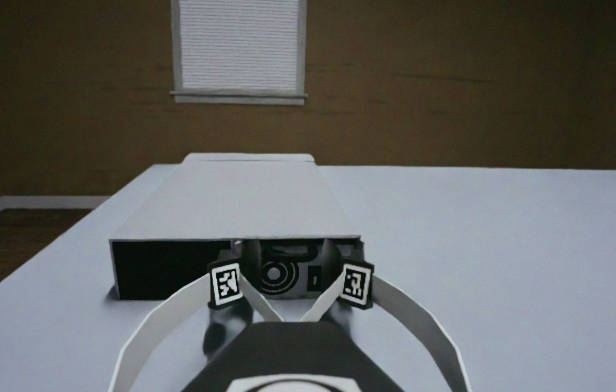

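execute_actions(actions=[{"r1":{"joints":{"arm_m":0.235},"pace":"slow"}}], cameras=[])

execute_actions(actions=[{"r1":{"base":{"strafe_m":-0.012},"joints":{"gripper_m":0.058,"lift_m":0.687},"pace":"slow"}}], cameras=["r1_wrist_camera"])

zoom_image(camera="r1_wrist_camera", region=[180, 170, 420, 330])

Scene clock: 145.30 s.
r1.base_odometry: x=-0.360 y=+0.790 heading=+2.464 (m, m, rad; r1's odometry frame)
r1.turned_by_wheels: +0.000 (rad since the last result)
r1.turned_by_imu: +0.000 (rad since the last result)
r1.base_tilt: forward=+0.0 right=-0.3 (deg)
r1.lidar_m: 0.36 2.66 1.67 1.61 1.85 1.65 1.59 1.66 2.25 2.48 0.58 0.40
r1.base_status: not commanded
r1.joint_positions: lift_m=+0.692 arm_m=+0.237 wrist_yaw_rad=-0.050 wrist_pitch_rad=+0.223 wrist_roll_rad=+0.000 gripper_m=+0.033
r1.joint_status: all done
r1.motor_effort: lift_m=+23(23) arm_m=-9(5) wrist_yaw_rad=-2(2) wrist_pitch_rad=-6(8) wrist_roll_rad=+0(1) gripper_m=-5(4) wheel_0=-2(2) wheel_1=+0(0) wheel_2=+3(2) (%)
r1.hand_pose: x=+0.6842 y=-0.1013 z=+0.8063 quat_wxyz=(+0.994, +0.003, +0.111, -0.025) (m; r1's base frame)
r1.wrist_depth_mm: - - - - - - - / - - - - - - - / - - - - - - - / - 462 327 336 504 521 539 / 324 298 257 267 336 340 345 / 235 236 193 237 190 252 254 / 190 187 202 - 199 200 204
r2.base_odometry: x=+0.797 y=-1.247 heading=-2.454 (m, m, rad; r2's odometry frame)
r2.turned_by_wheels: +0.000 (rad since the last result)
r2.turned_by_imu: +0.000 (rad since the last result)
r2.base_tilt: forward=+0.1 right=-0.2 (deg)
r2.lidar_m: 0.80 0.81 1.47 2.41 2.52 0.71 0.66 0.72 2.39 2.27 1.48 0.82
r2.base_status: not commanded
r2.joint_positions: lift_m=+1.100 arm_m=+0.002 wrist_yaw_rad=+0.000 wrist_pitch_rad=+1.101 wrist_roll_rad=+0.012 gripper_m=+0.110
r2.joint_status: not commanded
r2.motor_effort: lift_m=+23(23) arm_m=+0(0) wrist_yaw_rad=+0(0) wrist_pitch_rad=-2(2) wrist_roll_rad=-2(2) gripper_m=+1(1) wheel_0=+3(3) wheel_1=+3(3) wheel_2=-2(2) (%)
r2.hand_pose: x=+0.3032 y=-0.0874 z=+1.0208 quat_wxyz=(+0.852, +0.005, +0.523, -0.003) (m; r2's base frame)
r2.wrist_depth_mm: 904 891 891 931 931 946 946 / 1060 1060 1060 1078 1098 1118 1138 / 1308 1281 1308 1336 1336 1366 1397 / 1397 1430 1430 1430 1464 1430 1430 / 1308 1308 1308 1308 1308 1308 1336 / 1229 1205 214 1205 205 1229 1229 / 1138 1118 1138 124 1160 1138 1160
pictures: none
No camera images: the call's "cameras" was empty. Leave "cameras" out to get every camera's image.

Scene clock: 146.60 s.
r1.base_odometry: x=-0.353 y=+0.799 heading=+2.464 (m, m, rad; r1's odometry frame)
r1.turned_by_wheels: +0.000 (rad since the last result)
r1.turned_by_imu: +0.000 (rad since the last result)
r1.base_tilt: forward=+0.0 right=-0.4 (deg)
r1.lidar_m: 0.37 0.39 1.68 1.60 1.87 1.65 1.60 1.67 2.26 2.49 0.56 0.39
r1.base_status: done
r1.joint_positions: lift_m=+0.687 arm_m=+0.237 wrist_yaw_rad=-0.050 wrist_pitch_rad=+0.223 wrist_roll_rad=+0.000 gripper_m=+0.058
r1.joint_status: all done
r1.motor_effort: lift_m=+17(22) arm_m=-9(9) wrist_yaw_rad=-2(2) wrist_pitch_rad=-7(8) wrist_roll_rad=+0(2) gripper_m=-2(6) wheel_0=+2(4) wheel_1=-1(1) wheel_2=+0(1) (%)
r1.hand_pose: x=+0.6842 y=-0.1013 z=+0.8018 quat_wxyz=(+0.994, +0.003, +0.111, -0.025) (m; r1's base frame)
r1.wrist_depth_mm: - - - - - - - / - - - - - - - / - - - - - - - / - 340 310 353 492 508 525 / 301 286 256 266 324 329 332 / 227 230 199 230 220 245 246 / 185 187 195 - 202 193 198
r2.base_odometry: x=+0.797 y=-1.247 heading=-2.454 (m, m, rad; r2's odometry frame)
r2.turned_by_wheels: +0.000 (rad since the last result)
r2.turned_by_imu: +0.000 (rad since the last result)
r2.base_tilt: forward=+0.2 right=-0.2 (deg)
r2.lidar_m: 0.79 0.82 1.51 2.42 2.53 0.69 0.64 0.71 2.38 2.27 1.48 0.83
r2.base_status: not commanded
r2.joint_positions: lift_m=+1.100 arm_m=+0.002 wrist_yaw_rad=+0.000 wrist_pitch_rad=+1.101 wrist_roll_rad=+0.012 gripper_m=+0.110
r2.joint_status: not commanded
r2.motor_effort: lift_m=+22(23) arm_m=-1(0) wrist_yaw_rad=+0(0) wrist_pitch_rad=-2(2) wrist_roll_rad=-2(1) gripper_m=-2(1) wheel_0=+3(3) wheel_1=+3(3) wheel_2=-2(2) (%)
r2.hand_pose: x=+0.3032 y=-0.0874 z=+1.0208 quat_wxyz=(+0.852, +0.005, +0.523, -0.003) (m; r2's base frame)
r2.wrist_depth_mm: 878 904 904 917 931 946 931 / 1060 1060 1060 1098 1098 1118 1118 / 1255 1308 1308 1336 1366 1397 1366 / 1430 1430 1430 1430 1430 1430 1464 / 1308 1308 1308 1308 1308 1336 1308 / 1229 1205 213 1229 206 1255 1229 / 1138 1138 1138 124 1138 1118 1160
pictures: r1_wrist_camera
camera_calibration (this result's frames):
r1_wrist_camera: T_world_to_cam=[[-0.0817385, -0.996604, 0.00994955, -0.060998], [-0.260036, 0.0116881, -0.965528, 0.999166], [0.962133, -0.0815081, -0.260109, -0.229589], [0, 0, 0, 1]] pos_world=[0.475729, -0.0911826, 0.905611]
Images, in order (width x height): r1_wrist_camera 616x392.

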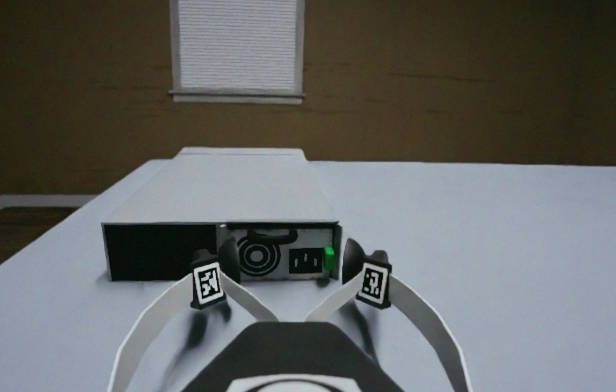

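Region (180, 170, 420, 330) of r1_wrist_camera's 616x392 image, scaled by 2.100.

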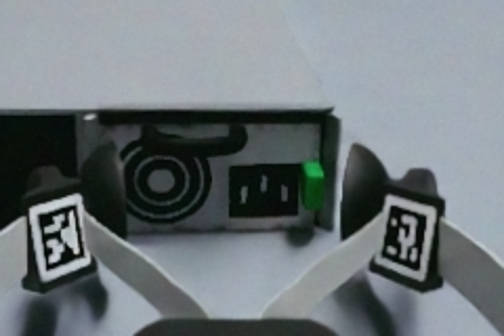

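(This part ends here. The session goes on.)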